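# Move spirit level from cable runway into lift's tool tray

## Task

Take the spirit level off the cable runway and set it in the tool tray hanging on the scissor lift's guardrail, sitting entirely beneath the tray's rim. It fails if the level drops lower than the lift platform, or if the robot tips over or is left leaning. The level must stay in the tray by itself at the end, not because the robot holds it.

## Robot and tools

Robot: a Rainbow Robotics RB-Y1 with a wheeled base (two drive wheels, two rear casters), a folding torso (the lower part is called the leg), a head with head_camera, and two 7-joint arms, each with a parallel gripper and a wrist camera (left_wrist_camera, right_wrist_camera). The base is 0.66 m long and 0.58 m wide, its front edge 0.10 m ahead of the drive axle. It cannot move sideways.

Frames: the base frame sits on the floor midway between the drive wheels, x forward, y left, z up. The state reports chest, left_hand and right_hand in this frame; a hand point is midway between the finger pads, with the fingers pointing along the hand's -z and closing along its x. Printed hand positions can be off, more so at long reach. Odometry is the base frame at the start; base_odometry counts wheel turns only, so slipping looks like travel. Heading is left-positive, -3.142 to 3.142.

execute_actions: arguments are actions (a list holding one action, or empty to just get state and images) and cameras (names from head_camera, left_wrist_camera, right_wrist_camera, all; omitted or null means all, [] means none). One action may contain:
- base: exactly one of translate_m (an offset in metres from where the base last reported itself, forward positive, -3 to 3) or rotate_rad (an offset turn in radians, left/counter-clockwise positive, -3.2 to 3.2). Very long base moves are refused.
- joints: a single dictionary covering both arms, torso and head, keyed by joint name, each value an absolute target in radians (grippers in metres of pad opening, 0 to 0.1). Ranges: torso_squat_rad 0 to 1.2 (higher lowers the chest); torso_shift_rad -0.3 to 0.6 (positive pushes hips forward); torso_pitch_rad -0.2 to 1.4 (positive leans forward); torso_yaw_rad -1.5 to 1.5 (positive left); shoulder_pitch -2.356 to 2.356 (negative raises the arm forward); left_shoulder_roll_rad 0 to 3.141 and right_shoulder_roll_rad -3.141 to 0 (away from the body); shoulder_yaw -2.094 to 2.094 (positive left for both arms); elbow -2.617 to 0.01 (negative bends); forearm_roll -3.141 to 3.141; wrist_pitch -1.57 to 1.919 (negative tips the hand forward); hand_roll -2.705 to 2.705; head_pan_rad -0.523 to 0.523; head_tilt_rad -0.35 to 1.57 (positive looks down). Joint tolerance is ±0.02, gripper ±0.004. Torso combos must also obey: squat + shift <= 1.52; squat - shift + pitch <= 1.57; shift + 0.5 pitch - 0.4 squat <= 0.7; shift + 0.3 pitch - 0.5 squat <= 0.39, otherwise the torso stops short with off_target.
- speeds: caps for this action, translate_m 0.05 to 0.4 m/s, rotate_rad 0.1 to 1.509 rad/s.
- min_time_s: 0.1 to 8, the shortest duration for each arm and head motion.
All motions in an action start together. A joint or base left out may still be driving to an older target. Unknown keys or out-of-range numbers get the whole call refused with no motion. After a reported stop, later motion calls in the same reply are skipped.

To grip, command an opening at least 0.005 m narrower than the object; the gripper then reads off_target, which is expected.

Result lines: base_status and joint_status give how each motion ended: done, off_target (resting away from target, maybe still pushing), limit_stop_at_<name>, contact_stop (torso and arms only: hit something firm, or load too heavy), time_out, stopped_with_arm (torso halted because an arm had contact_stop). After contact_stop, time_out or stopped_with_arm, the whole group (torso, left arm or right arm) drops its targets and holds. limit_stop_at_own_body means a guard stopped an arm or torso before it touched the robot itself; move the parts apart. "joint command not followed" with a cause line means an arm's targets were withheld by the self/arm-collision check (gripper still moves); those joints show not_followed and may be retried later. on_its_own lists uncommanded parts; "held at" is a held target, not a position. A Motor temperatures line lists each arm's joints; MOTOR HOT appears from 65 °C, and at 80 °C an OVER-TEMPERATURE FAULT brakes that arm and stops the robot (limit_stop_at_motor_heat); resend targets afterwards. A TORQUE FAULT (contact torque reaching a joint's load limit, e.g. 63.7 N m shoulders, 32.7 elbow, 22.7 wrist joints) freezes the robot for 10 s. Pictures are listed in the order named by the pictures line.

Recovery: if something is stopped and may still be pushing, back it off in its own action, arms first, then torso. If both hands hold one object and the torso hits contact_stop at once with nothing in the way, resend every arm joint at its current reading, then the torso.

wait: seconds 0 to 10; nothing new is commanded, returns state and images.
zoom_image: camera plus region [x0, y0, x1, y1] in pixels of that camera's latest full image, at most 504 by 504 (head image is 896x504, wrist images 644x364).
read_manual: section "licences" only; returns licence texts, no motion.
finished_scene: scene, the number of the scene being ended; irreversible, and reports success.

Avoid: driving into furniture (the base does not stop and may keep pushing; the bent leg can stick out ahead of the base and slide the robot back unnoticed); arms striking or pressing each other, including grippers; heavy loads far forward, which can tip the robot; knocking items to the floor or out of the work area; drops and slams. Loose items may get an occasional small push. The robot holds its last command while a reply is being written.

Each tool is called after "Request:" as name(argument=value, ...), one argument or row to a line, values as JSON.

## Session

Request:
execute_actions(
  actions=[],
)

Scene clock: 0.00 s.
Motor temperatures (°C, as the motors report them): left_arm=[35 29 31 32 44 38 40] | right_arm=[34 35 35 36 36 35 40]
base_odometry: x=+0.000 y=+0.000 heading=+0.000 (m, m, rad; odometry frame)
base_status: not commanded
joint_positions: torso_squat_rad=+0.350 torso_shift_rad=+0.001 torso_pitch_rad=+0.001 torso_yaw_rad=+0.000 left_shoulder_pitch_rad=+0.018 left_shoulder_roll_rad=+0.001 left_shoulder_yaw_rad=+0.016 left_elbow_rad=-0.156 left_forearm_roll_rad=+0.019 left_wrist_pitch_rad=+0.018 left_hand_roll_rad=+0.000 left_gripper_m=+0.101 right_shoulder_pitch_rad=+0.028 right_shoulder_roll_rad=+0.000 right_shoulder_yaw_rad=-0.041 right_elbow_rad=-0.270 right_forearm_roll_rad=-0.045 right_wrist_pitch_rad=+0.014 right_hand_roll_rad=+0.003 right_gripper_m=+0.101 head_pan_rad=+0.000 head_tilt_rad=+0.399
joint_status: not commanded
chest: x=-0.2274 y=+0.0005 z=+1.2476 quat_wxyz=(+1.000, -0.001, +0.000, +0.000) (m; base frame)
left_hand: x=-0.1686 y=+0.2218 z=+0.5642 quat_wxyz=(+0.998, +0.000, -0.060, +0.020) (m; base frame)
right_hand: x=-0.1201 y=-0.2263 z=+0.5707 quat_wxyz=(+0.992, -0.001, -0.114, -0.046) (m; base frame)
pictures: head_camera, left_wrist_camera, right_wrist_camera
Images, in order (width x height): head_camera 896x504, left_wrist_camera 644x364, right_wrist_camera 644x364.

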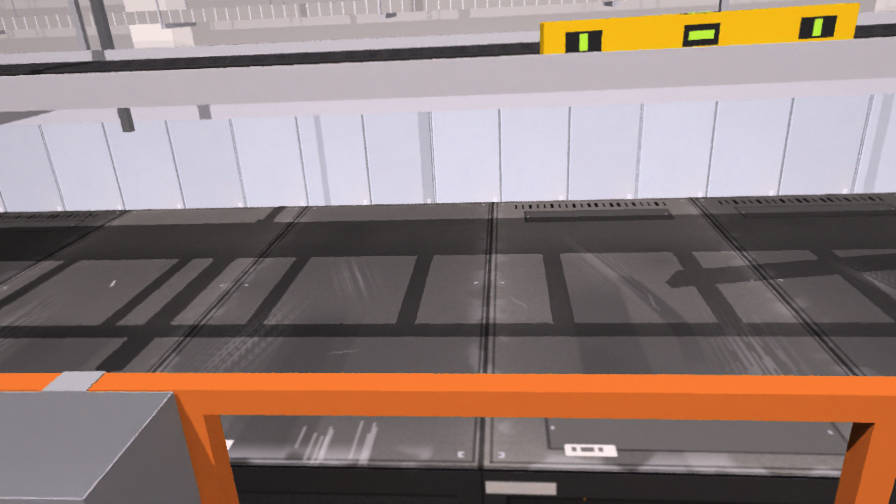

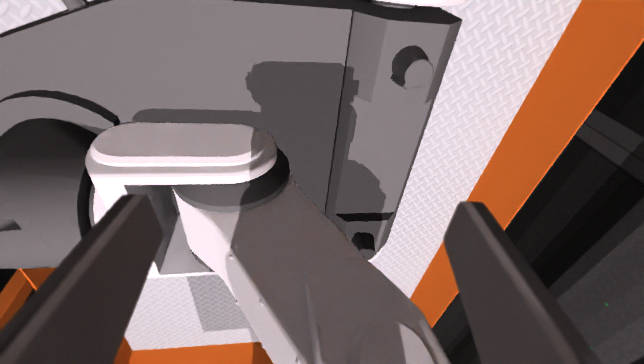

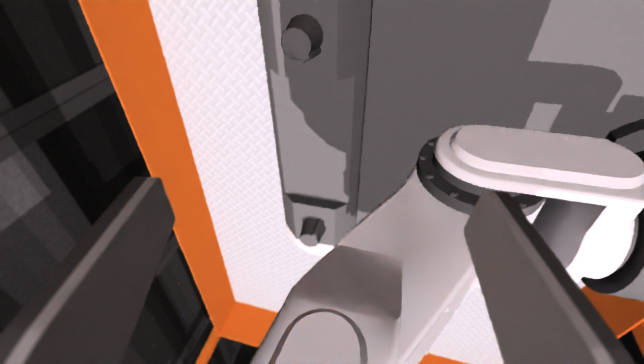

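Request:
execute_actions(
  actions=[
    {"joints": {"torso_squat_rad": 0.0, "head_pan_rad": -0.35, "head_tilt_rad": 0.15}},
  ],
  cameras=["head_camera"],
)

Scene clock: 4.73 s.
Motor temperatures (°C, as the motors report them): left_arm=[35 29 31 32 44 38 40] | right_arm=[34 35 35 36 36 35 40]
base_odometry: x=+0.000 y=+0.000 heading=+0.000 (m, m, rad; odometry frame)
base_status: not commanded
joint_positions: torso_squat_rad=+0.000 torso_shift_rad=+0.001 torso_pitch_rad=+0.001 torso_yaw_rad=+0.000 left_shoulder_pitch_rad=+0.018 left_shoulder_roll_rad=+0.001 left_shoulder_yaw_rad=+0.016 left_elbow_rad=-0.156 left_forearm_roll_rad=+0.019 left_wrist_pitch_rad=+0.018 left_hand_roll_rad=+0.000 left_gripper_m=+0.101 right_shoulder_pitch_rad=+0.028 right_shoulder_roll_rad=+0.000 right_shoulder_yaw_rad=-0.041 right_elbow_rad=-0.270 right_forearm_roll_rad=-0.045 right_wrist_pitch_rad=+0.014 right_hand_roll_rad=+0.003 right_gripper_m=+0.101 head_pan_rad=-0.350 head_tilt_rad=+0.150
joint_status: all done
chest: x=-0.2273 y=+0.0005 z=+1.2899 quat_wxyz=(+1.000, -0.001, +0.000, +0.000) (m; base frame)
left_hand: x=-0.1686 y=+0.2218 z=+0.6065 quat_wxyz=(+0.998, +0.000, -0.060, +0.020) (m; base frame)
right_hand: x=-0.1201 y=-0.2263 z=+0.6130 quat_wxyz=(+0.992, -0.001, -0.114, -0.046) (m; base frame)
pictures: head_camera
camera_calibration (this result's frames):
head_camera: T_world_to_cam=[[-0.304189, -0.952255, -0.0260456, -0.0199663], [-0.119619, 0.0653074, -0.99067, 1.51449], [0.945072, -0.298236, -0.133774, 0.333336], [0, 0, 0, 1]] pos_world=[-0.139939, -0.0185076, 1.54443]
Images, in order (width x height): head_camera 896x504.

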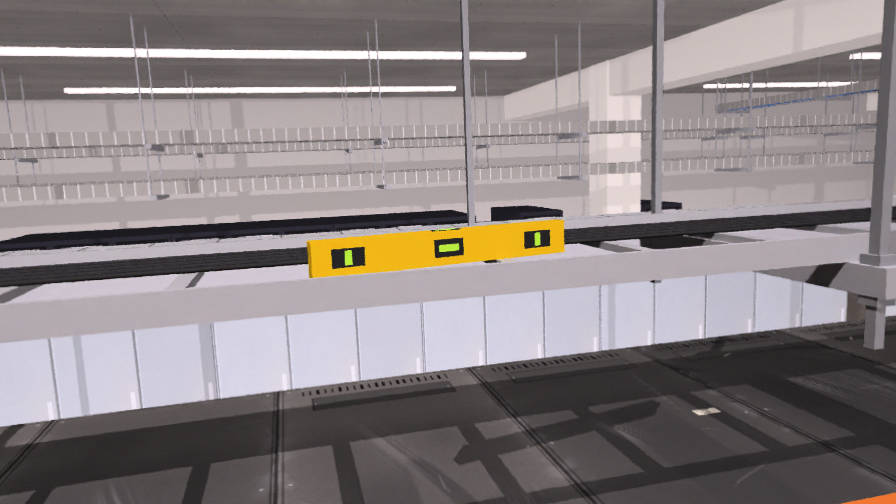

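Request:
zoom_image(
  camera="head_camera",
  region=[280, 180, 620, 320],
)

Request:
execute_actions(
  actions=[
    {"joints": {"head_pan_rad": -0.52, "head_tilt_rad": 0.8, "torso_yaw_rad": -0.5}},
  ],
  cameras=["head_camera"],
)

Region (280, 180, 620, 320) of head_camera's 896x504 image, scaled by 1.482, with more detail than that image has; it fills the top 208 rows of this view, and the rest is white.

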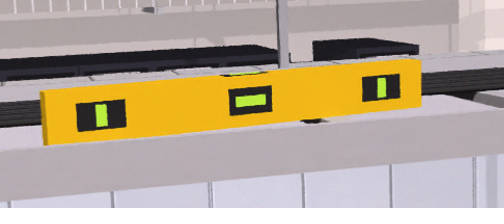

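Scene clock: 9.23 s.
Motor temperatures (°C, as the motors report them): left_arm=[35 29 31 32 44 38 40] | right_arm=[34 35 35 36 36 35 40]
base_odometry: x=+0.000 y=+0.000 heading=+0.000 (m, m, rad; odometry frame)
base_status: not commanded
joint_positions: torso_squat_rad=+0.000 torso_shift_rad=+0.001 torso_pitch_rad=+0.001 torso_yaw_rad=-0.500 left_shoulder_pitch_rad=+0.018 left_shoulder_roll_rad=+0.001 left_shoulder_yaw_rad=+0.016 left_elbow_rad=-0.156 left_forearm_roll_rad=+0.019 left_wrist_pitch_rad=+0.018 left_hand_roll_rad=+0.000 left_gripper_m=+0.101 right_shoulder_pitch_rad=+0.028 right_shoulder_roll_rad=+0.000 right_shoulder_yaw_rad=-0.041 right_elbow_rad=-0.270 right_forearm_roll_rad=-0.045 right_wrist_pitch_rad=+0.014 right_hand_roll_rad=+0.003 right_gripper_m=+0.101 head_pan_rad=-0.520 head_tilt_rad=+0.800
joint_status: all done
chest: x=-0.2273 y=+0.0005 z=+1.2899 quat_wxyz=(+0.969, -0.001, +0.000, -0.247) (m; base frame)
left_hand: x=-0.0694 y=+0.1662 z=+0.6065 quat_wxyz=(+0.972, -0.015, -0.059, -0.227) (m; base frame)
right_hand: x=-0.2417 y=-0.2503 z=+0.6131 quat_wxyz=(+0.950, -0.030, -0.111, -0.290) (m; base frame)
pictures: head_camera
camera_calibration (this result's frames):
head_camera: T_world_to_cam=[[-0.842694, -0.536488, -0.0452537, -0.110051], [-0.351956, 0.61254, -0.707759, 1.0504], [0.407423, -0.580496, -0.705004, 1.06937], [0, 0, 0, 1]] pos_world=[-0.158733, -0.0816846, 1.49236]
Images, in order (width x height): head_camera 896x504.

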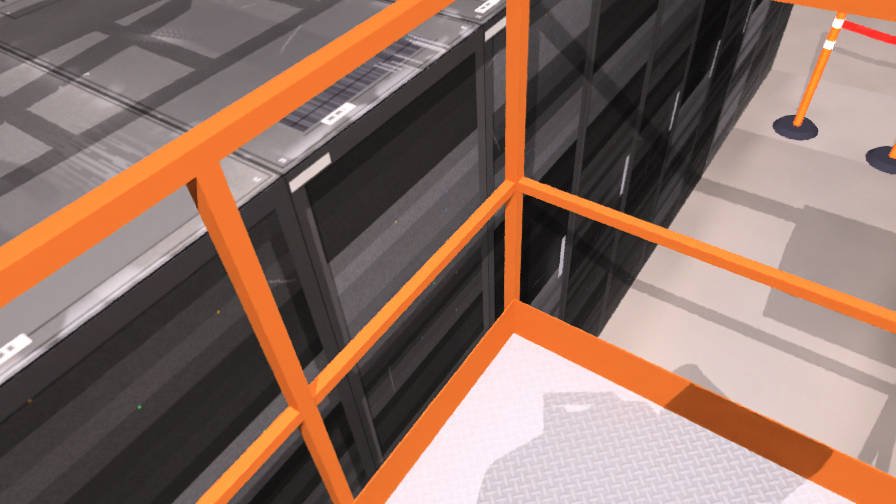

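Request:
execute_actions(
  actions=[
    {"joints": {"head_pan_rad": -0.52, "head_tilt_rad": 0.6, "torso_yaw_rad": -1.45}},
  ],
  cameras=["head_camera"],
)

Scene clock: 16.30 s.
Motor temperatures (°C, as the motors report them): left_arm=[35 29 31 32 44 38 40] | right_arm=[34 35 35 36 36 35 40]
base_odometry: x=+0.000 y=+0.000 heading=+0.000 (m, m, rad; odometry frame)
base_status: not commanded
joint_positions: torso_squat_rad=+0.000 torso_shift_rad=+0.001 torso_pitch_rad=+0.001 torso_yaw_rad=-1.077 left_shoulder_pitch_rad=+0.017 left_shoulder_roll_rad=+0.001 left_shoulder_yaw_rad=+0.016 left_elbow_rad=-0.156 left_forearm_roll_rad=+0.019 left_wrist_pitch_rad=+0.018 left_hand_roll_rad=+0.000 left_gripper_m=+0.101 right_shoulder_pitch_rad=+0.028 right_shoulder_roll_rad=+0.000 right_shoulder_yaw_rad=-0.041 right_elbow_rad=-0.270 right_forearm_roll_rad=-0.045 right_wrist_pitch_rad=+0.014 right_hand_roll_rad=+0.003 right_gripper_m=+0.101 head_pan_rad=-0.520 head_tilt_rad=+0.600
joint_status: torso_yaw_rad limit_stop_at_own_body (moved -0.577 of -0.950); the others done
on_its_own: torso_yaw_rad is held at -1.077, not at your -1.450, since a limit_stop_at_own_body
chest: x=-0.2273 y=+0.0005 z=+1.2899 quat_wxyz=(+0.859, -0.001, +0.000, -0.513) (m; base frame)
left_hand: x=-0.0041 y=+0.0526 z=+0.6066 quat_wxyz=(+0.867, -0.032, -0.052, -0.494) (m; base frame)
right_hand: x=-0.3760 y=-0.2022 z=+0.6131 quat_wxyz=(+0.828, -0.060, -0.098, -0.548) (m; base frame)
pictures: head_camera
camera_calibration (this result's frames):
head_camera: T_world_to_cam=[[-0.999134, 0.000832625, -0.0416005, -0.151618], [0.0351944, 0.550243, -0.834263, 1.32392], [0.0221958, -0.835004, -0.549796, 0.74841], [0, 0, 0, 1]] pos_world=[-0.214693, -0.103425, 1.50966]
Images, in order (width x height): head_camera 896x504.

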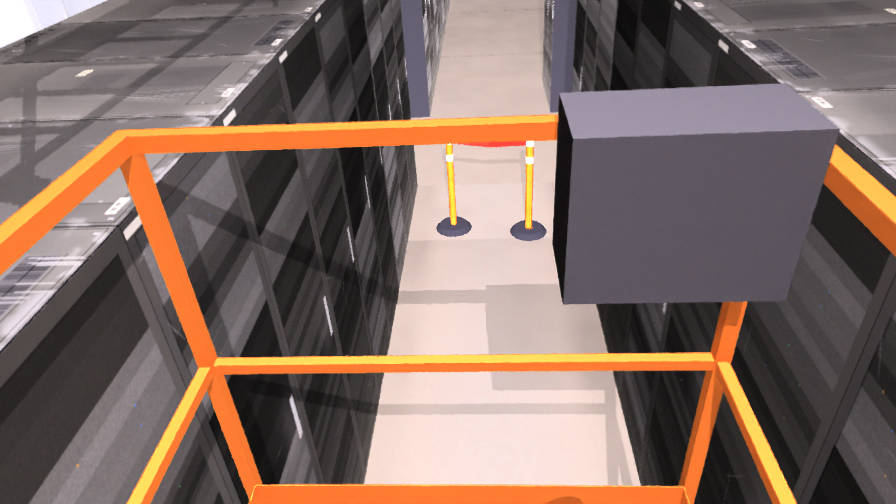

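Request:
execute_actions(
  actions=[
    {"joints": {"head_pan_rad": 0.52, "head_tilt_rad": 0.75, "torso_yaw_rad": 0.2}},
  ],
  cameras=["head_camera"],
)

Scene clock: 21.60 s.
Motor temperatures (°C, as the motors report them): left_arm=[35 29 31 32 44 38 40] | right_arm=[34 35 35 36 36 35 40]
base_odometry: x=+0.000 y=+0.000 heading=+0.000 (m, m, rad; odometry frame)
base_status: not commanded
joint_positions: torso_squat_rad=+0.000 torso_shift_rad=+0.001 torso_pitch_rad=+0.001 torso_yaw_rad=+0.200 left_shoulder_pitch_rad=+0.018 left_shoulder_roll_rad=+0.001 left_shoulder_yaw_rad=+0.016 left_elbow_rad=-0.156 left_forearm_roll_rad=+0.019 left_wrist_pitch_rad=+0.018 left_hand_roll_rad=+0.000 left_gripper_m=+0.101 right_shoulder_pitch_rad=+0.028 right_shoulder_roll_rad=+0.000 right_shoulder_yaw_rad=-0.041 right_elbow_rad=-0.270 right_forearm_roll_rad=-0.045 right_wrist_pitch_rad=+0.014 right_hand_roll_rad=+0.003 right_gripper_m=+0.101 head_pan_rad=+0.520 head_tilt_rad=+0.750
joint_status: all done
chest: x=-0.2273 y=+0.0005 z=+1.2899 quat_wxyz=(+0.995, -0.001, +0.000, +0.100) (m; base frame)
left_hand: x=-0.2139 y=+0.2292 z=+0.6065 quat_wxyz=(+0.991, +0.006, -0.060, +0.120) (m; base frame)
right_hand: x=-0.0772 y=-0.2004 z=+0.6129 quat_wxyz=(+0.992, +0.010, -0.114, +0.053) (m; base frame)
pictures: head_camera
camera_calibration (this result's frames):
head_camera: T_world_to_cam=[[0.672338, -0.738846, -0.0454784, 0.212673], [-0.51881, -0.426504, -0.740899, 1.06246], [0.528013, 0.521729, -0.670075, 1.04419], [0, 0, 0, 1]] pos_world=[-0.143121, 0.0654902, 1.49653]
Images, in order (width x height): head_camera 896x504.

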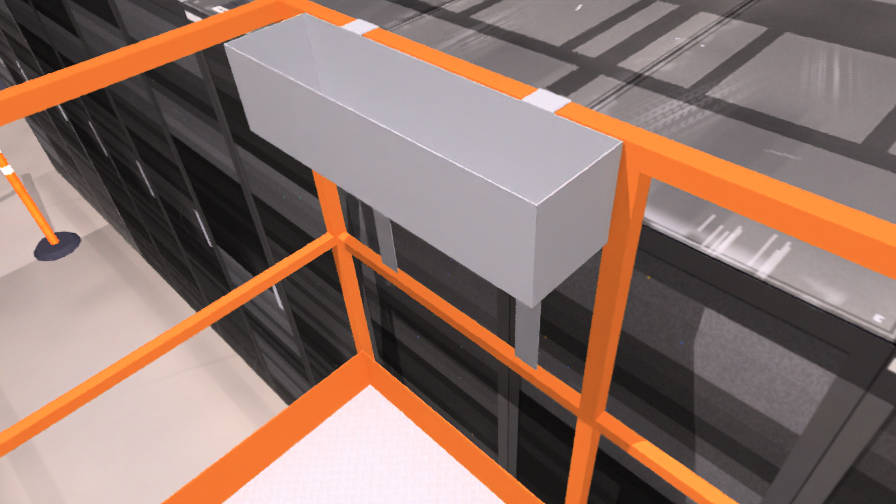

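Request:
execute_actions(
  actions=[
    {"base": {"translate_m": 0.25}, "joints": {"head_pan_rad": -0.45, "head_tilt_rad": 0.25, "torso_yaw_rad": 0.0, "right_shoulder_roll_rad": -2.5, "right_shoulder_pitch_rad": 0.0, "right_shoulder_yaw_rad": 0.0, "right_elbow_rad": -0.9, "right_forearm_roll_rad": -2.7, "right_wrist_pitch_rad": 1.6, "right_hand_roll_rad": 0.0}, "min_time_s": 3.0},
  ],
)

Scene clock: 141.53 s.
Motor temperatures (°C, as the motors report them): left_arm=[35 29 31 32 44 38 40] | right_arm=[34 35 35 36 36 35 40]
base_odometry: x=+0.250 y=+0.000 heading=-0.001 (m, m, rad; odometry frame)
base_status: done
joint_positions: torso_squat_rad=+0.000 torso_shift_rad=+0.001 torso_pitch_rad=+0.001 torso_yaw_rad=+0.000 left_shoulder_pitch_rad=+0.018 left_shoulder_roll_rad=+0.001 left_shoulder_yaw_rad=+0.016 left_elbow_rad=-0.156 left_forearm_roll_rad=+0.019 left_wrist_pitch_rad=+0.018 left_hand_roll_rad=+0.000 left_gripper_m=+0.101 right_shoulder_pitch_rad=+0.000 right_shoulder_roll_rad=-2.500 right_shoulder_yaw_rad=-0.001 right_elbow_rad=-0.900 right_forearm_roll_rad=-2.700 right_wrist_pitch_rad=+1.600 right_hand_roll_rad=+0.000 right_gripper_m=+0.101 head_pan_rad=-0.450 head_tilt_rad=+0.250
joint_status: all done
chest: x=-0.2273 y=+0.0006 z=+1.2899 quat_wxyz=(+1.000, -0.001, +0.000, +0.000) (m; base frame)
left_hand: x=-0.1686 y=+0.2219 z=+0.6065 quat_wxyz=(+0.998, +0.000, -0.060, +0.020) (m; base frame)
right_hand: x=+0.1094 y=-0.4726 z=+1.5455 quat_wxyz=(+0.944, +0.096, -0.268, -0.168) (m; base frame)
pictures: head_camera, left_wrist_camera, right_wrist_camera
camera_calibration (this result's frames):
head_camera: T_world_to_cam=[[-0.400179, -0.915949, -0.0299111, -0.0338896], [-0.200781, 0.119474, -0.972323, 1.47044], [0.894172, -0.383098, -0.231716, 0.468977], [0, 0, 0, 1]] pos_world=[-0.13767, -0.0270563, 1.5374]
left_wrist_camera: T_world_to_cam=[[0.989307, 0.0912073, 0.113812, 0.0746396], [-0.00798885, -0.745281, 0.666703, -0.212667], [0.14563, -0.660483, -0.736583, 0.699344], [0, 0, 0, 1]] pos_world=[-0.177386, 0.2966, 0.648416]
right_wrist_camera: T_world_to_cam=[[-0.798927, 0.323438, -0.507054, 1.02052], [-0.198333, 0.654237, 0.729821, -0.767808], [0.567785, 0.683639, -0.458539, 1.05344], [0, 0, 0, 1]] pos_world=[0.0649079, -0.547918, 1.56086]
Images, in order (width x height): head_camera 896x504, left_wrist_camera 644x364, right_wrist_camera 644x364.

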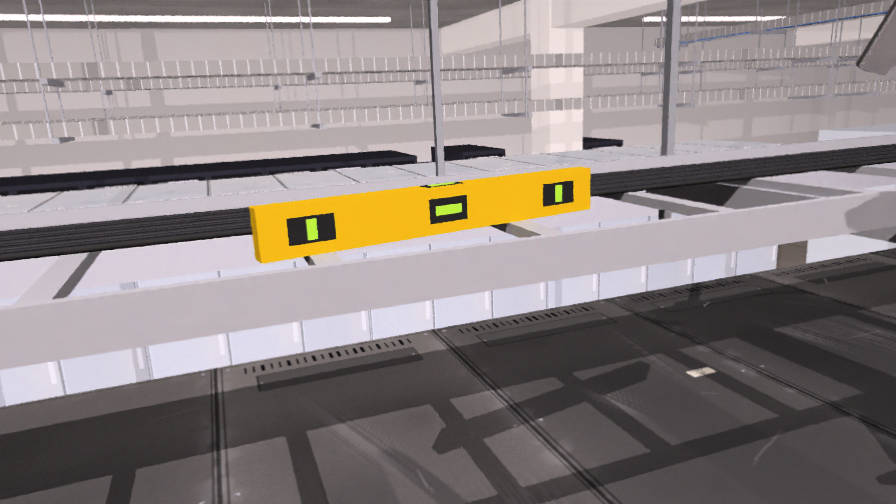

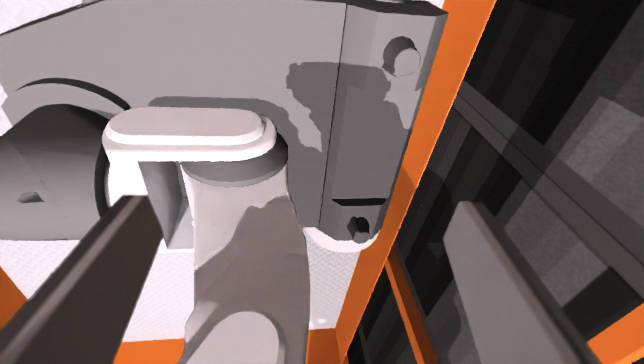

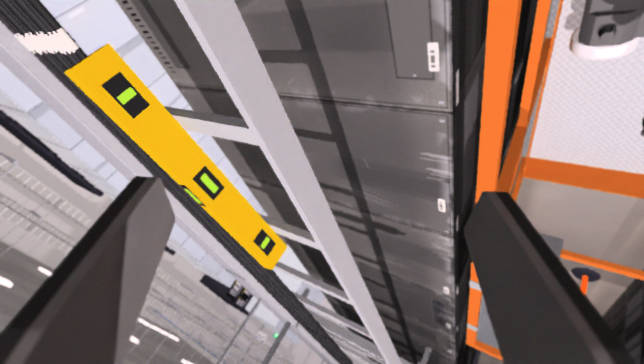

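Request:
zoom_image(
  camera="head_camera",
  region=[230, 160, 430, 290],
)

Request:
zoom_image(
  camera="head_camera",
  region=[410, 140, 610, 270],
)

Region (230, 160, 430, 290) of head_camera's 896x504 image, scaled by 2.520, with more detail than that image has; it fills the top 328 rows of this view, and the rest is white.

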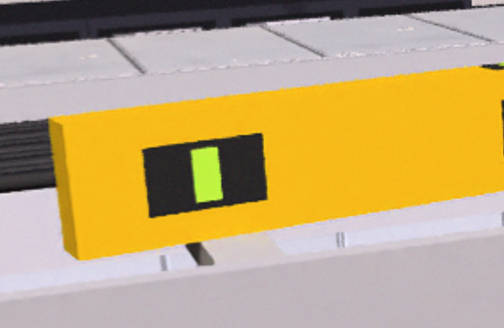

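Region (410, 140, 610, 270) of head_camera's 896x504 image, scaled by 2.520, with more detail than that image has; it fills the top 328 rows of this view, and the rest is white.

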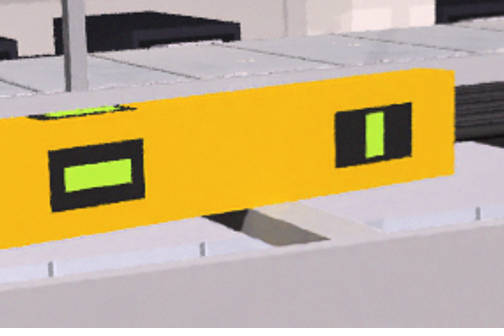

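Request:
execute_actions(
  actions=[
    {"joints": {"head_pan_rad": -0.5, "head_tilt_rad": 0.2, "torso_yaw_rad": 0.8, "torso_shift_rad": 0.25, "torso_pitch_rad": 0.02, "left_shoulder_roll_rad": 0.2, "right_shoulder_pitch_rad": -0.226, "right_shoulder_roll_rad": -2.973, "right_shoulder_yaw_rad": 0.75, "right_elbow_rad": -1.087, "right_forearm_roll_rad": -2.602, "right_wrist_pitch_rad": 1.769, "right_hand_roll_rad": 0.215}, "min_time_s": 1.2},
  ],
)

Scene clock: 221.77 s.
Motor temperatures (°C, as the motors report them): left_arm=[35 30 31 32 44 38 40] | right_arm=[34 35 35 36 36 35 40]
base_odometry: x=+0.250 y=+0.000 heading=-0.001 (m, m, rad; odometry frame)
base_status: not commanded
joint_positions: torso_squat_rad=+0.000 torso_shift_rad=+0.250 torso_pitch_rad=+0.020 torso_yaw_rad=+0.800 left_shoulder_pitch_rad=+0.018 left_shoulder_roll_rad=+0.200 left_shoulder_yaw_rad=+0.016 left_elbow_rad=-0.156 left_forearm_roll_rad=+0.019 left_wrist_pitch_rad=+0.018 left_hand_roll_rad=+0.000 left_gripper_m=+0.101 right_shoulder_pitch_rad=-0.226 right_shoulder_roll_rad=-2.973 right_shoulder_yaw_rad=+0.750 right_elbow_rad=-1.087 right_forearm_roll_rad=-2.602 right_wrist_pitch_rad=+1.769 right_hand_roll_rad=+0.215 right_gripper_m=+0.101 head_pan_rad=-0.500 head_tilt_rad=+0.200
joint_status: all done
chest: x=-0.0486 y=+0.0006 z=+1.2681 quat_wxyz=(+0.921, +0.003, +0.010, +0.389) (m; base frame)
left_hand: x=-0.2886 y=+0.3016 z=+0.6047 quat_wxyz=(+0.910, +0.119, -0.009, +0.397) (m; base frame)
right_hand: x=+0.4198 y=-0.2826 z=+1.5449 quat_wxyz=(+0.981, -0.128, -0.133, +0.066) (m; base frame)
pictures: head_camera, left_wrist_camera, right_wrist_camera
camera_calibration (this result's frames):
head_camera: T_world_to_cam=[[0.332338, -0.942512, -0.034976, 0.0795802], [-0.201638, -0.034775, -0.978843, 1.49443], [0.921354, 0.332359, -0.201603, 0.257232], [0, 0, 0, 1]] pos_world=[0.0378846, 0.0414808, 1.51746]
left_wrist_camera: T_world_to_cam=[[0.646379, 0.754304, 0.114975, -0.113335], [0.621921, -0.608135, 0.493341, 0.0922523], [0.44205, -0.24738, -0.862204, 0.805116], [0, 0, 0, 1]] pos_world=[-0.340017, 0.340761, 0.661692]
right_wrist_camera: T_world_to_cam=[[-0.942882, -0.217103, -0.252664, 0.721376], [-0.305979, 0.864312, 0.399177, -0.214749], [0.131718, 0.453687, -0.881373, 1.51833], [0, 0, 0, 1]] pos_world=[0.414472, -0.346625, 1.60621]
Images, in order (width x height): head_camera 896x504, left_wrist_camera 644x364, right_wrist_camera 644x364.

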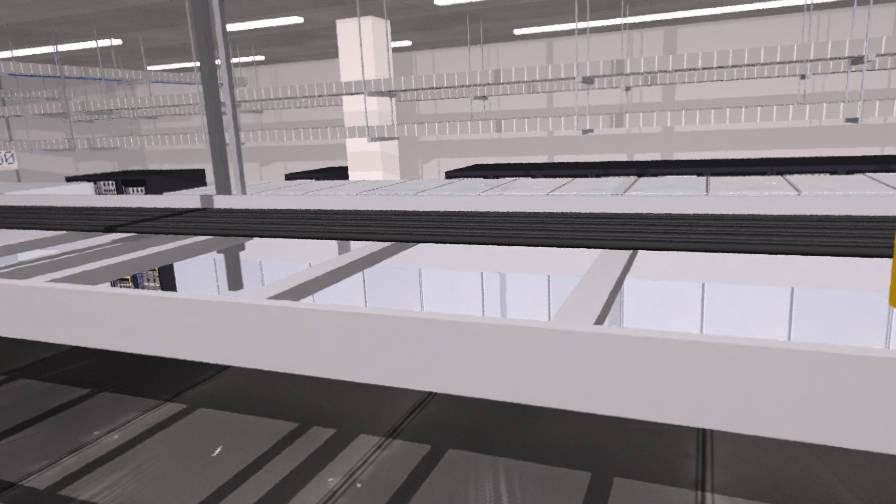

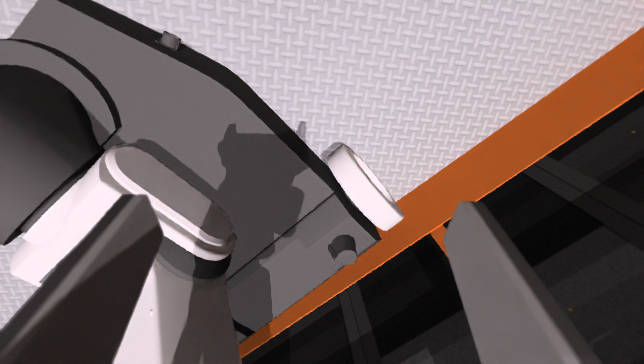

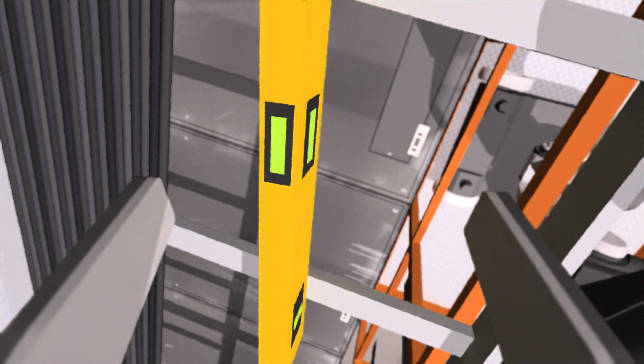

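Request:
execute_actions(
  actions=[
    {"joints": {"torso_pitch_rad": 0.1, "right_gripper_m": 0.08}},
  ],
  cameras=["right_wrist_camera"],
)

Scene clock: 234.50 s.
Motor temperatures (°C, as the motors report them): left_arm=[35 30 31 32 44 38 40] | right_arm=[34 35 35 37 36 35 40]
base_odometry: x=+0.250 y=+0.000 heading=-0.001 (m, m, rad; odometry frame)
base_status: not commanded
joint_positions: torso_squat_rad=+0.000 torso_shift_rad=+0.250 torso_pitch_rad=+0.100 torso_yaw_rad=+0.800 left_shoulder_pitch_rad=+0.018 left_shoulder_roll_rad=+0.200 left_shoulder_yaw_rad=+0.016 left_elbow_rad=-0.156 left_forearm_roll_rad=+0.019 left_wrist_pitch_rad=+0.018 left_hand_roll_rad=+0.000 left_gripper_m=+0.101 right_shoulder_pitch_rad=-0.226 right_shoulder_roll_rad=-2.973 right_shoulder_yaw_rad=+0.750 right_elbow_rad=-1.087 right_forearm_roll_rad=-2.602 right_wrist_pitch_rad=+1.769 right_hand_roll_rad=+0.215 right_gripper_m=+0.080 head_pan_rad=-0.500 head_tilt_rad=+0.200
joint_status: all done
chest: x=-0.0239 y=+0.0006 z=+1.2666 quat_wxyz=(+0.920, +0.019, +0.046, +0.389) (m; base frame)
left_hand: x=-0.3161 y=+0.3016 z=+0.6245 quat_wxyz=(+0.910, +0.135, +0.028, +0.392) (m; base frame)
right_hand: x=+0.4650 y=-0.2826 z=+1.5052 quat_wxyz=(+0.985, -0.125, -0.094, +0.071) (m; base frame)
pictures: right_wrist_camera
camera_calibration (this result's frames):
right_wrist_camera: T_world_to_cam=[[-0.960023, -0.217072, -0.176733, 0.647616], [-0.27317, 0.864339, 0.422251, -0.235064], [0.0610987, 0.453649, -0.889083, 1.52186], [0, 0, 0, 1]] pos_world=[0.464531, -0.346635, 1.56677]
Images, in order (width x height): right_wrist_camera 644x364.

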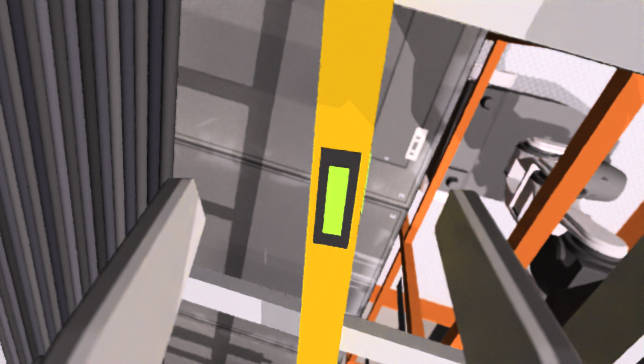

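Request:
execute_actions(
  actions=[
    {"joints": {"torso_shift_rad": 0.246, "right_shoulder_pitch_rad": -0.184, "right_shoulder_roll_rad": -2.907, "right_shoulder_yaw_rad": 0.75, "right_elbow_rad": -1.233, "right_forearm_roll_rad": -2.575, "right_wrist_pitch_rad": 1.741, "right_hand_roll_rad": 0.15, "right_gripper_m": 0.06}, "min_time_s": 1.0},
  ],
  cameras=["right_wrist_camera"],
)

Scene clock: 248.27 s.
Motor temperatures (°C, as the motors report them): left_arm=[35 30 31 32 44 38 40] | right_arm=[34 35 35 37 36 35 40]
base_odometry: x=+0.250 y=+0.000 heading=-0.001 (m, m, rad; odometry frame)
base_status: not commanded
joint_positions: torso_squat_rad=+0.000 torso_shift_rad=+0.246 torso_pitch_rad=+0.100 torso_yaw_rad=+0.800 left_shoulder_pitch_rad=+0.018 left_shoulder_roll_rad=+0.200 left_shoulder_yaw_rad=+0.016 left_elbow_rad=-0.156 left_forearm_roll_rad=+0.019 left_wrist_pitch_rad=+0.018 left_hand_roll_rad=+0.000 left_gripper_m=+0.101 right_shoulder_pitch_rad=-0.184 right_shoulder_roll_rad=-2.907 right_shoulder_yaw_rad=+0.750 right_elbow_rad=-1.233 right_forearm_roll_rad=-2.575 right_wrist_pitch_rad=+1.741 right_hand_roll_rad=+0.150 right_gripper_m=+0.060 head_pan_rad=-0.500 head_tilt_rad=+0.200
joint_status: all done
chest: x=-0.0267 y=+0.0006 z=+1.2673 quat_wxyz=(+0.920, +0.019, +0.046, +0.389) (m; base frame)
left_hand: x=-0.3188 y=+0.3016 z=+0.6252 quat_wxyz=(+0.910, +0.135, +0.028, +0.392) (m; base frame)
right_hand: x=+0.4651 y=-0.2828 z=+1.4461 quat_wxyz=(+0.989, -0.131, -0.007, +0.070) (m; base frame)
pictures: right_wrist_camera
camera_calibration (this result's frames):
right_wrist_camera: T_world_to_cam=[[-0.981036, -0.193768, -0.00472337, 0.404946], [-0.175923, 0.879927, 0.441338, -0.278377], [-0.0813611, 0.4338, -0.897328, 1.54191], [0, 0, 0, 1]] pos_world=[0.473745, -0.345464, 1.50837]
Images, in order (width x height): right_wrist_camera 644x364.

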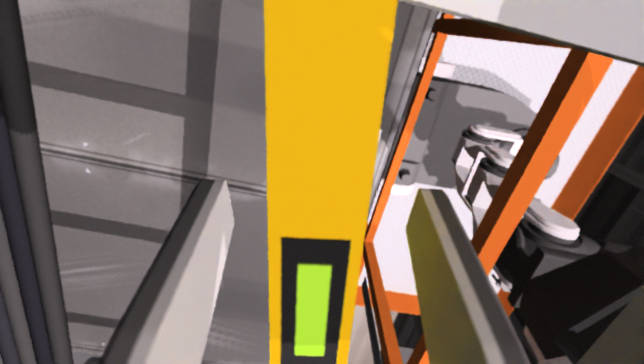

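Request:
execute_actions(
  actions=[
    {"joints": {"right_gripper_m": 0.008}},
  ],
  cameras=["right_wrist_camera"],
)

Scene clock: 253.53 s.
Motor temperatures (°C, as the motors report them): left_arm=[35 30 31 32 44 38 40] | right_arm=[34 35 35 37 36 35 40]
base_odometry: x=+0.250 y=+0.000 heading=-0.001 (m, m, rad; odometry frame)
base_status: not commanded
joint_positions: torso_squat_rad=+0.000 torso_shift_rad=+0.246 torso_pitch_rad=+0.100 torso_yaw_rad=+0.800 left_shoulder_pitch_rad=+0.018 left_shoulder_roll_rad=+0.200 left_shoulder_yaw_rad=+0.016 left_elbow_rad=-0.156 left_forearm_roll_rad=+0.019 left_wrist_pitch_rad=+0.018 left_hand_roll_rad=+0.000 left_gripper_m=+0.101 right_shoulder_pitch_rad=-0.184 right_shoulder_roll_rad=-2.907 right_shoulder_yaw_rad=+0.750 right_elbow_rad=-1.233 right_forearm_roll_rad=-2.575 right_wrist_pitch_rad=+1.741 right_hand_roll_rad=+0.150 right_gripper_m=+0.022 head_pan_rad=-0.500 head_tilt_rad=+0.200
joint_status: right_gripper_m off_target (ended at +0.022, target +0.008)
chest: x=-0.0267 y=+0.0006 z=+1.2673 quat_wxyz=(+0.920, +0.019, +0.046, +0.389) (m; base frame)
left_hand: x=-0.3188 y=+0.3016 z=+0.6252 quat_wxyz=(+0.910, +0.135, +0.028, +0.392) (m; base frame)
right_hand: x=+0.4651 y=-0.2828 z=+1.4461 quat_wxyz=(+0.989, -0.131, -0.007, +0.070) (m; base frame)
pictures: right_wrist_camera
camera_calibration (this result's frames):
right_wrist_camera: T_world_to_cam=[[-0.981037, -0.193765, -0.00475395, 0.40499], [-0.175934, 0.879933, 0.441321, -0.278345], [-0.0813293, 0.433789, -0.897337, 1.54191], [0, 0, 0, 1]] pos_world=[0.473742, -0.345466, 1.50838]
Images, in order (width x height): right_wrist_camera 644x364.

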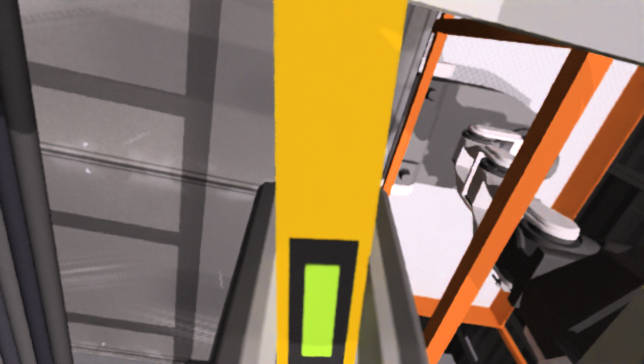

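Request:
execute_actions(
  actions=[
    {"joints": {"torso_pitch_rad": 0.0}},
  ],
  cameras=["right_wrist_camera", "head_camera"],
)

Scene clock: 257.67 s.
Motor temperatures (°C, as the motors report them): left_arm=[35 30 31 32 44 38 40] | right_arm=[34 35 35 37 36 35 40]
base_odometry: x=+0.250 y=+0.000 heading=-0.001 (m, m, rad; odometry frame)
base_status: not commanded
joint_positions: torso_squat_rad=+0.000 torso_shift_rad=+0.246 torso_pitch_rad=+0.000 torso_yaw_rad=+0.800 left_shoulder_pitch_rad=+0.018 left_shoulder_roll_rad=+0.200 left_shoulder_yaw_rad=+0.016 left_elbow_rad=-0.156 left_forearm_roll_rad=+0.019 left_wrist_pitch_rad=+0.018 left_hand_roll_rad=+0.000 left_gripper_m=+0.101 right_shoulder_pitch_rad=-0.184 right_shoulder_roll_rad=-2.907 right_shoulder_yaw_rad=+0.750 right_elbow_rad=-1.233 right_forearm_roll_rad=-2.575 right_wrist_pitch_rad=+1.741 right_hand_roll_rad=+0.150 right_gripper_m=+0.022 head_pan_rad=-0.500 head_tilt_rad=+0.200
joint_status: all done
chest: x=-0.0576 y=+0.0006 z=+1.2689 quat_wxyz=(+0.921, -0.001, +0.000, +0.389) (m; base frame)
left_hand: x=-0.2842 y=+0.3016 z=+0.6008 quat_wxyz=(+0.910, +0.115, -0.018, +0.398) (m; base frame)
right_hand: x=+0.4140 y=-0.2828 z=+1.4957 quat_wxyz=(+0.987, -0.134, -0.056, +0.063) (m; base frame)
pictures: head_camera, right_wrist_camera
camera_calibration (this result's frames):
head_camera: T_world_to_cam=[[0.332979, -0.942511, -0.0282391, 0.0741002], [-0.181756, -0.0347684, -0.982729, 1.49943], [0.925251, 0.332361, -0.182884, 0.242191], [0, 0, 0, 1]] pos_world=[0.0237693, 0.0414782, 1.51992]
right_wrist_camera: T_world_to_cam=[[-0.975709, -0.193809, -0.102124, 0.498454], [-0.218918, 0.879881, 0.421763, -0.262188], [0.00811507, 0.433875, -0.900936, 1.55061], [0, 0, 0, 1]] pos_world=[0.416366, -0.345472, 1.55848]
Images, in order (width x height): head_camera 896x504, right_wrist_camera 644x364.

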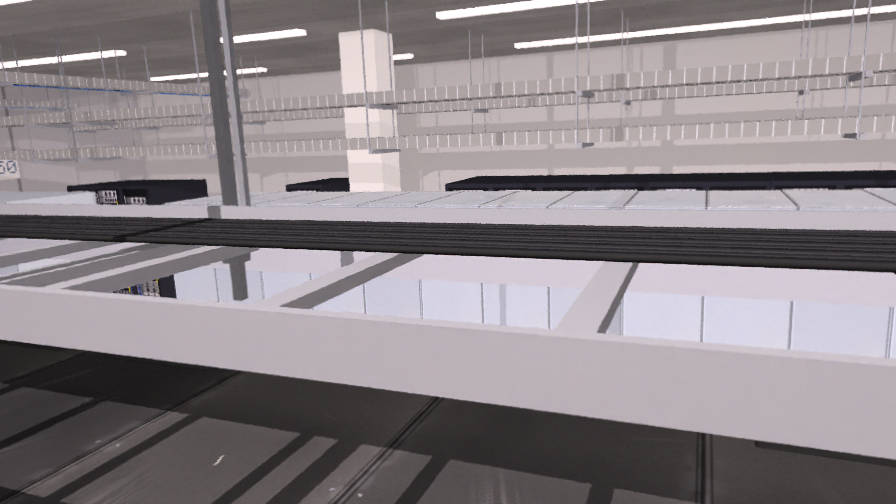

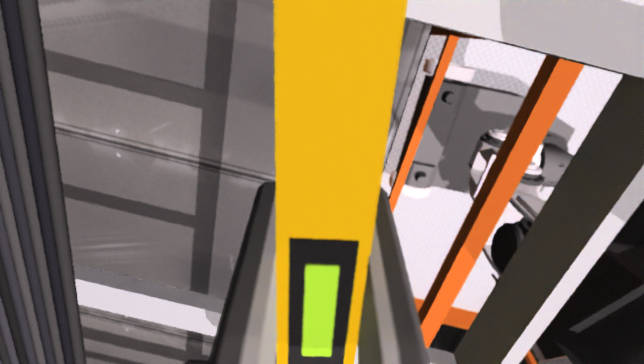

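Request:
execute_actions(
  actions=[
    {"base": {"translate_m": -0.23}, "joints": {"torso_shift_rad": 0.0, "torso_pitch_rad": -0.1}},
  ],
  cameras=["right_wrist_camera", "head_camera"],
)

Scene clock: 312.87 s.
Motor temperatures (°C, as the motors report them): left_arm=[35 30 31 32 44 38 40] | right_arm=[34 35 35 37 36 35 40]
base_odometry: x=+0.020 y=+0.000 heading=-0.002 (m, m, rad; odometry frame)
base_status: done
joint_positions: torso_squat_rad=+0.000 torso_shift_rad=+0.000 torso_pitch_rad=-0.100 torso_yaw_rad=+0.800 left_shoulder_pitch_rad=+0.018 left_shoulder_roll_rad=+0.200 left_shoulder_yaw_rad=+0.016 left_elbow_rad=-0.156 left_forearm_roll_rad=+0.019 left_wrist_pitch_rad=+0.018 left_hand_roll_rad=+0.000 left_gripper_m=+0.101 right_shoulder_pitch_rad=-0.184 right_shoulder_roll_rad=-2.907 right_shoulder_yaw_rad=+0.750 right_elbow_rad=-1.233 right_forearm_roll_rad=-2.575 right_wrist_pitch_rad=+1.741 right_hand_roll_rad=+0.150 right_gripper_m=+0.022 head_pan_rad=-0.500 head_tilt_rad=+0.200
joint_status: all done
chest: x=-0.2590 y=+0.0006 z=+1.2884 quat_wxyz=(+0.920, -0.020, -0.046, +0.389) (m; base frame)
left_hand: x=-0.4177 y=+0.3016 z=+0.6010 quat_wxyz=(+0.908, +0.095, -0.063, +0.403) (m; base frame)
right_hand: x=+0.1876 y=-0.2828 z=+1.5611 quat_wxyz=(+0.983, -0.137, -0.105, +0.056) (m; base frame)
pictures: head_camera, right_wrist_camera
camera_calibration (this result's frames):
head_camera: T_world_to_cam=[[0.334164, -0.942501, 0.00515273, 0.0989952], [-0.0826066, -0.0347333, -0.995977, 1.52475], [0.938888, 0.332394, -0.0894635, 0.315289], [0, 0, 0, 1]] pos_world=[-0.203147, 0.0414626, 1.54631]
right_wrist_camera: T_world_to_cam=[[-0.960651, -0.193783, -0.198991, 0.432609], [-0.259897, 0.879879, 0.397828, -0.294295], [0.0979952, 0.433891, -0.89562, 1.58628], [0, 0, 0, 1]] pos_world=[0.183652, -0.345494, 1.62387]
Images, in order (width x height): head_camera 896x504, right_wrist_camera 644x364.

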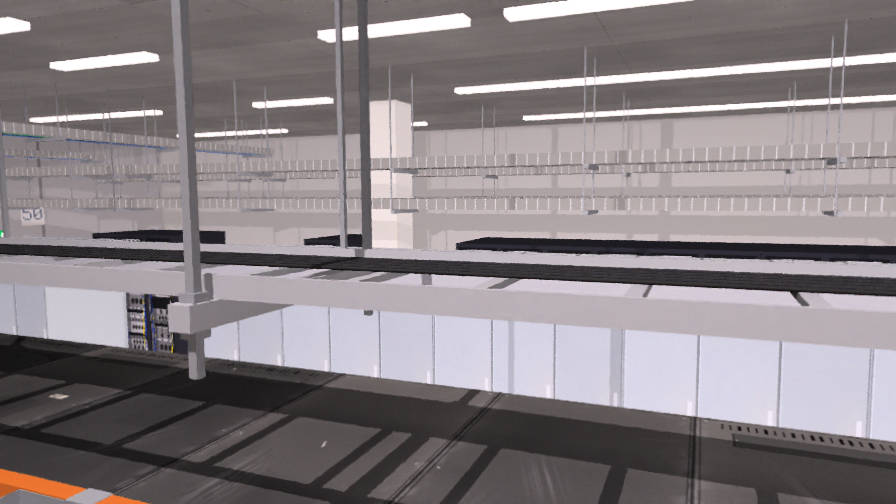

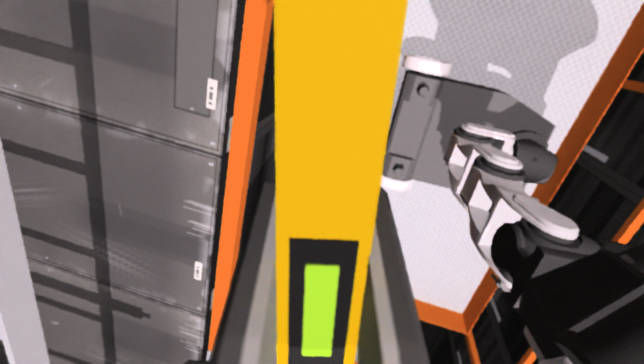

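Request:
execute_actions(
  actions=[
    {"base": {"rotate_rad": 1.527}, "joints": {"torso_yaw_rad": 0.0, "head_pan_rad": -0.4, "head_tilt_rad": 0.6, "right_shoulder_pitch_rad": 0.842, "right_shoulder_roll_rad": -2.793, "right_shoulder_yaw_rad": -0.404, "right_elbow_rad": -1.611, "right_forearm_roll_rad": -2.535, "right_wrist_pitch_rad": 0.648, "right_hand_roll_rad": 1.366}, "min_time_s": 1.8},
  ],
)

Scene clock: 320.30 s.
Motor temperatures (°C, as the motors report them): left_arm=[35 30 31 32 44 38 40] | right_arm=[34 35 35 37 36 35 40]
base_odometry: x=+0.020 y=+0.000 heading=+1.524 (m, m, rad; odometry frame)
base_status: done
joint_positions: torso_squat_rad=+0.000 torso_shift_rad=+0.000 torso_pitch_rad=-0.100 torso_yaw_rad=+0.000 left_shoulder_pitch_rad=+0.018 left_shoulder_roll_rad=+0.200 left_shoulder_yaw_rad=+0.016 left_elbow_rad=-0.156 left_forearm_roll_rad=+0.019 left_wrist_pitch_rad=+0.018 left_hand_roll_rad=+0.000 left_gripper_m=+0.101 right_shoulder_pitch_rad=+0.842 right_shoulder_roll_rad=-2.793 right_shoulder_yaw_rad=-0.404 right_elbow_rad=-1.611 right_forearm_roll_rad=-2.535 right_wrist_pitch_rad=+0.648 right_hand_roll_rad=+1.366 right_gripper_m=+0.022 head_pan_rad=-0.400 head_tilt_rad=+0.600
joint_status: all done
chest: x=-0.2590 y=+0.0005 z=+1.2884 quat_wxyz=(+0.999, -0.001, -0.050, +0.000) (m; base frame)
left_hand: x=-0.1338 y=+0.3727 z=+0.6295 quat_wxyz=(+0.989, +0.098, -0.111, +0.017) (m; base frame)
right_hand: x=+0.2090 y=-0.3165 z=+1.2301 quat_wxyz=(+0.695, -0.128, -0.127, +0.696) (m; base frame)
pictures: head_camera, left_wrist_camera, right_wrist_camera
camera_calibration (this result's frames):
head_camera: T_world_to_cam=[[-0.359962, -0.92971, -0.0778871, 0.0270301], [-0.41397, 0.233978, -0.879706, 1.26685], [0.836096, -0.284418, -0.469095, 0.853885], [0, 0, 0, 1]] pos_world=[-0.179764, -0.028423, 1.51711]
left_wrist_camera: T_world_to_cam=[[0.971768, 0.0635887, 0.227208, -0.0395499], [-0.0609915, -0.86256, 0.502264, 0.02486], [0.227919, -0.501942, -0.83433, 0.824344], [0, 0, 0, 1]] pos_world=[-0.147934, 0.437731, 0.684275]
right_wrist_camera: T_world_to_cam=[[0.0557966, -0.998438, -0.00298287, -0.327454], [-0.935085, -0.053303, 0.350393, -0.223253], [-0.350004, -0.0167615, -0.936598, 1.30372], [0, 0, 0, 1]] pos_world=[0.265818, -0.31699, 1.29831]
Images, in order (width x height): head_camera 896x504, left_wrist_camera 644x364, right_wrist_camera 644x364.

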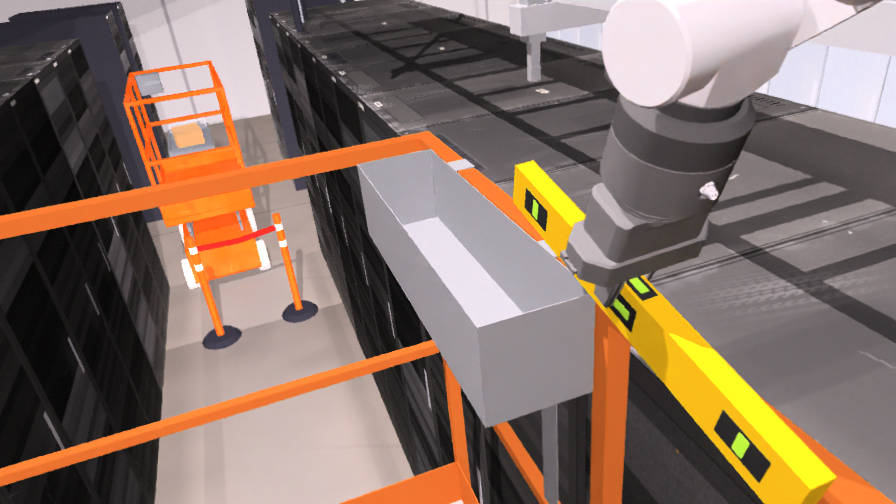

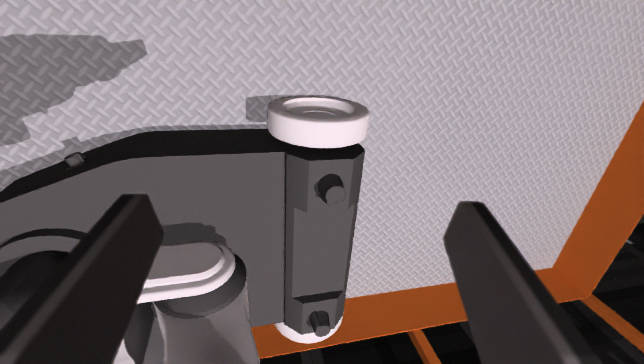

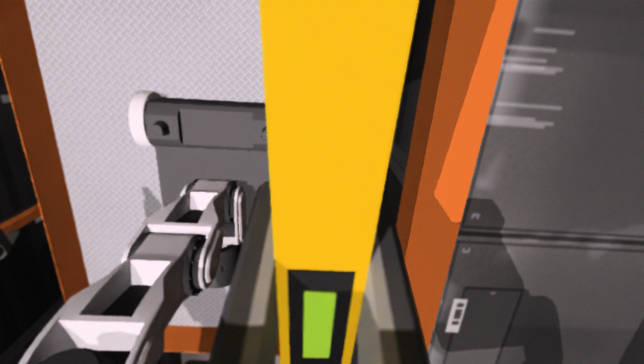

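Request:
zoom_image(
  camera="right_wrist_camera",
  region=[180, 0, 480, 364],
)

Request:
zoom_image(
  camera="head_camera",
  region=[340, 120, 840, 504],
)

Region (180, 0, 480, 364) of right_wrist_camera's 644x364 image, scaled by 1.385, with more detail than that image has; it fills the left 415 columns of this view, and the rest is white.

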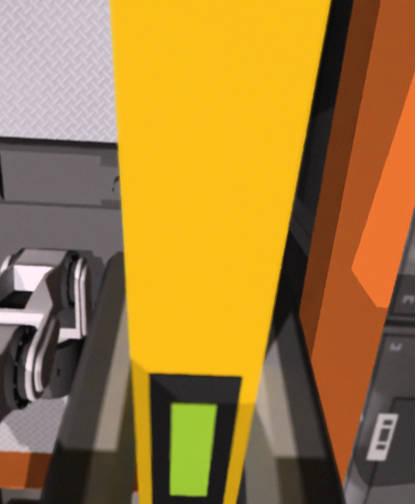

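Region (340, 120, 840, 504) of head_camera's 896x504 image, scaled by 1.008, with more detail than that image has; it fills the top 387 rows of this view, and the rest is white.

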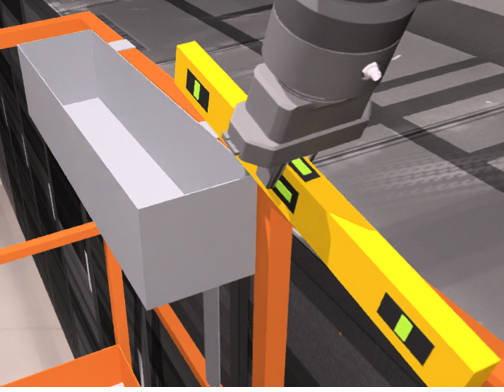

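Request:
execute_actions(
  actions=[
    {"base": {"translate_m": 0.45}, "joints": {"torso_pitch_rad": -0.04, "head_pan_rad": -0.52, "head_tilt_rad": 0.75, "right_forearm_roll_rad": -2.573, "right_wrist_pitch_rad": 0.777, "right_hand_roll_rad": 1.385, "right_gripper_m": 0.0}, "speeds": {"translate_m": 0.25}, "min_time_s": 1.5},
  ],
  cameras=["right_wrist_camera", "head_camera"],
)

Scene clock: 351.33 s.
Motor temperatures (°C, as the motors report them): left_arm=[35 30 31 32 44 38 40] | right_arm=[34 35 35 37 36 35 40]
base_odometry: x=+0.041 y=+0.449 heading=+1.525 (m, m, rad; odometry frame)
base_status: done
joint_positions: torso_squat_rad=+0.000 torso_shift_rad=+0.000 torso_pitch_rad=-0.040 torso_yaw_rad=+0.000 left_shoulder_pitch_rad=+0.018 left_shoulder_roll_rad=+0.200 left_shoulder_yaw_rad=+0.016 left_elbow_rad=-0.156 left_forearm_roll_rad=+0.019 left_wrist_pitch_rad=+0.018 left_hand_roll_rad=+0.000 left_gripper_m=+0.101 right_shoulder_pitch_rad=+0.842 right_shoulder_roll_rad=-2.793 right_shoulder_yaw_rad=-0.404 right_elbow_rad=-1.611 right_forearm_roll_rad=-2.573 right_wrist_pitch_rad=+0.777 right_hand_roll_rad=+1.385 right_gripper_m=+0.022 head_pan_rad=-0.520 head_tilt_rad=+0.750
joint_status: right_gripper_m off_target (ended at +0.022, target +0.000); the others done
chest: x=-0.2403 y=+0.0005 z=+1.2897 quat_wxyz=(+1.000, -0.001, -0.020, +0.000) (m; base frame)
left_hand: x=-0.1550 y=+0.3727 z=+0.6245 quat_wxyz=(+0.992, +0.099, -0.082, +0.014) (m; base frame)
right_hand: x=+0.1939 y=-0.3166 z=+1.1962 quat_wxyz=(+0.708, -0.060, -0.060, +0.701) (m; base frame)
pictures: head_camera, right_wrist_camera
camera_calibration (this result's frames):
head_camera: T_world_to_cam=[[-0.478154, -0.875947, -0.0639144, -0.00941908], [-0.540858, 0.351012, -0.764371, 1.07961], [0.691984, -0.330919, -0.641601, 1.05307], [0, 0, 0, 1]] pos_world=[-0.149298, -0.0387245, 1.50027]
right_wrist_camera: T_world_to_cam=[[0.0444469, -0.998898, -0.0150705, -0.310217], [-0.851815, -0.0457754, 0.521839, -0.444376], [-0.521954, -0.0103569, -0.852911, 1.20202], [0, 0, 0, 1]] pos_world=[0.262664, -0.317767, 1.25244]
Images, in order (width x height): head_camera 896x504, right_wrist_camera 644x364.

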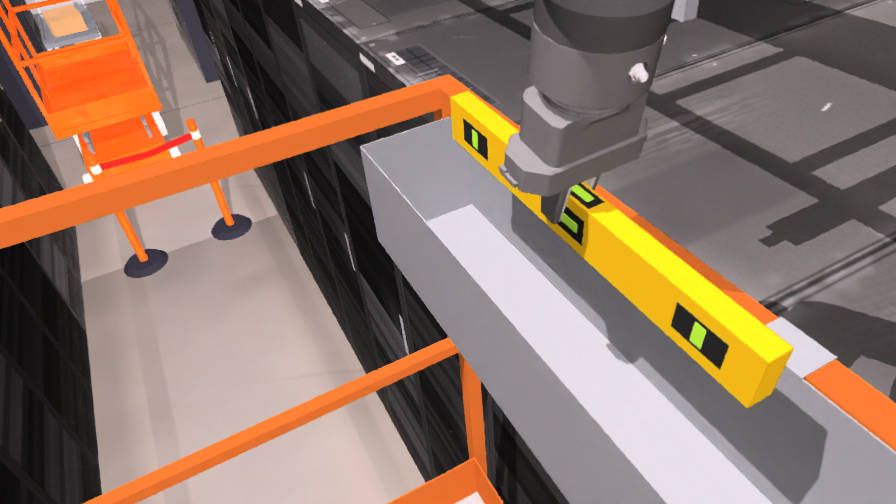

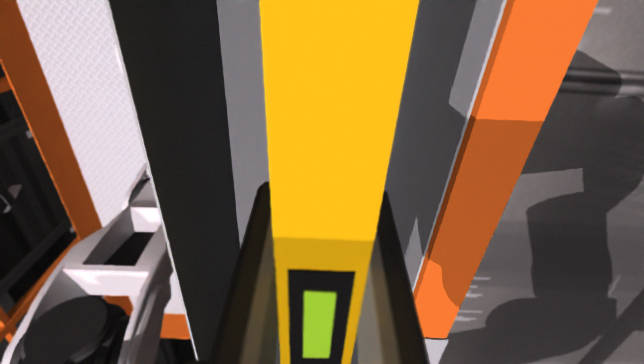

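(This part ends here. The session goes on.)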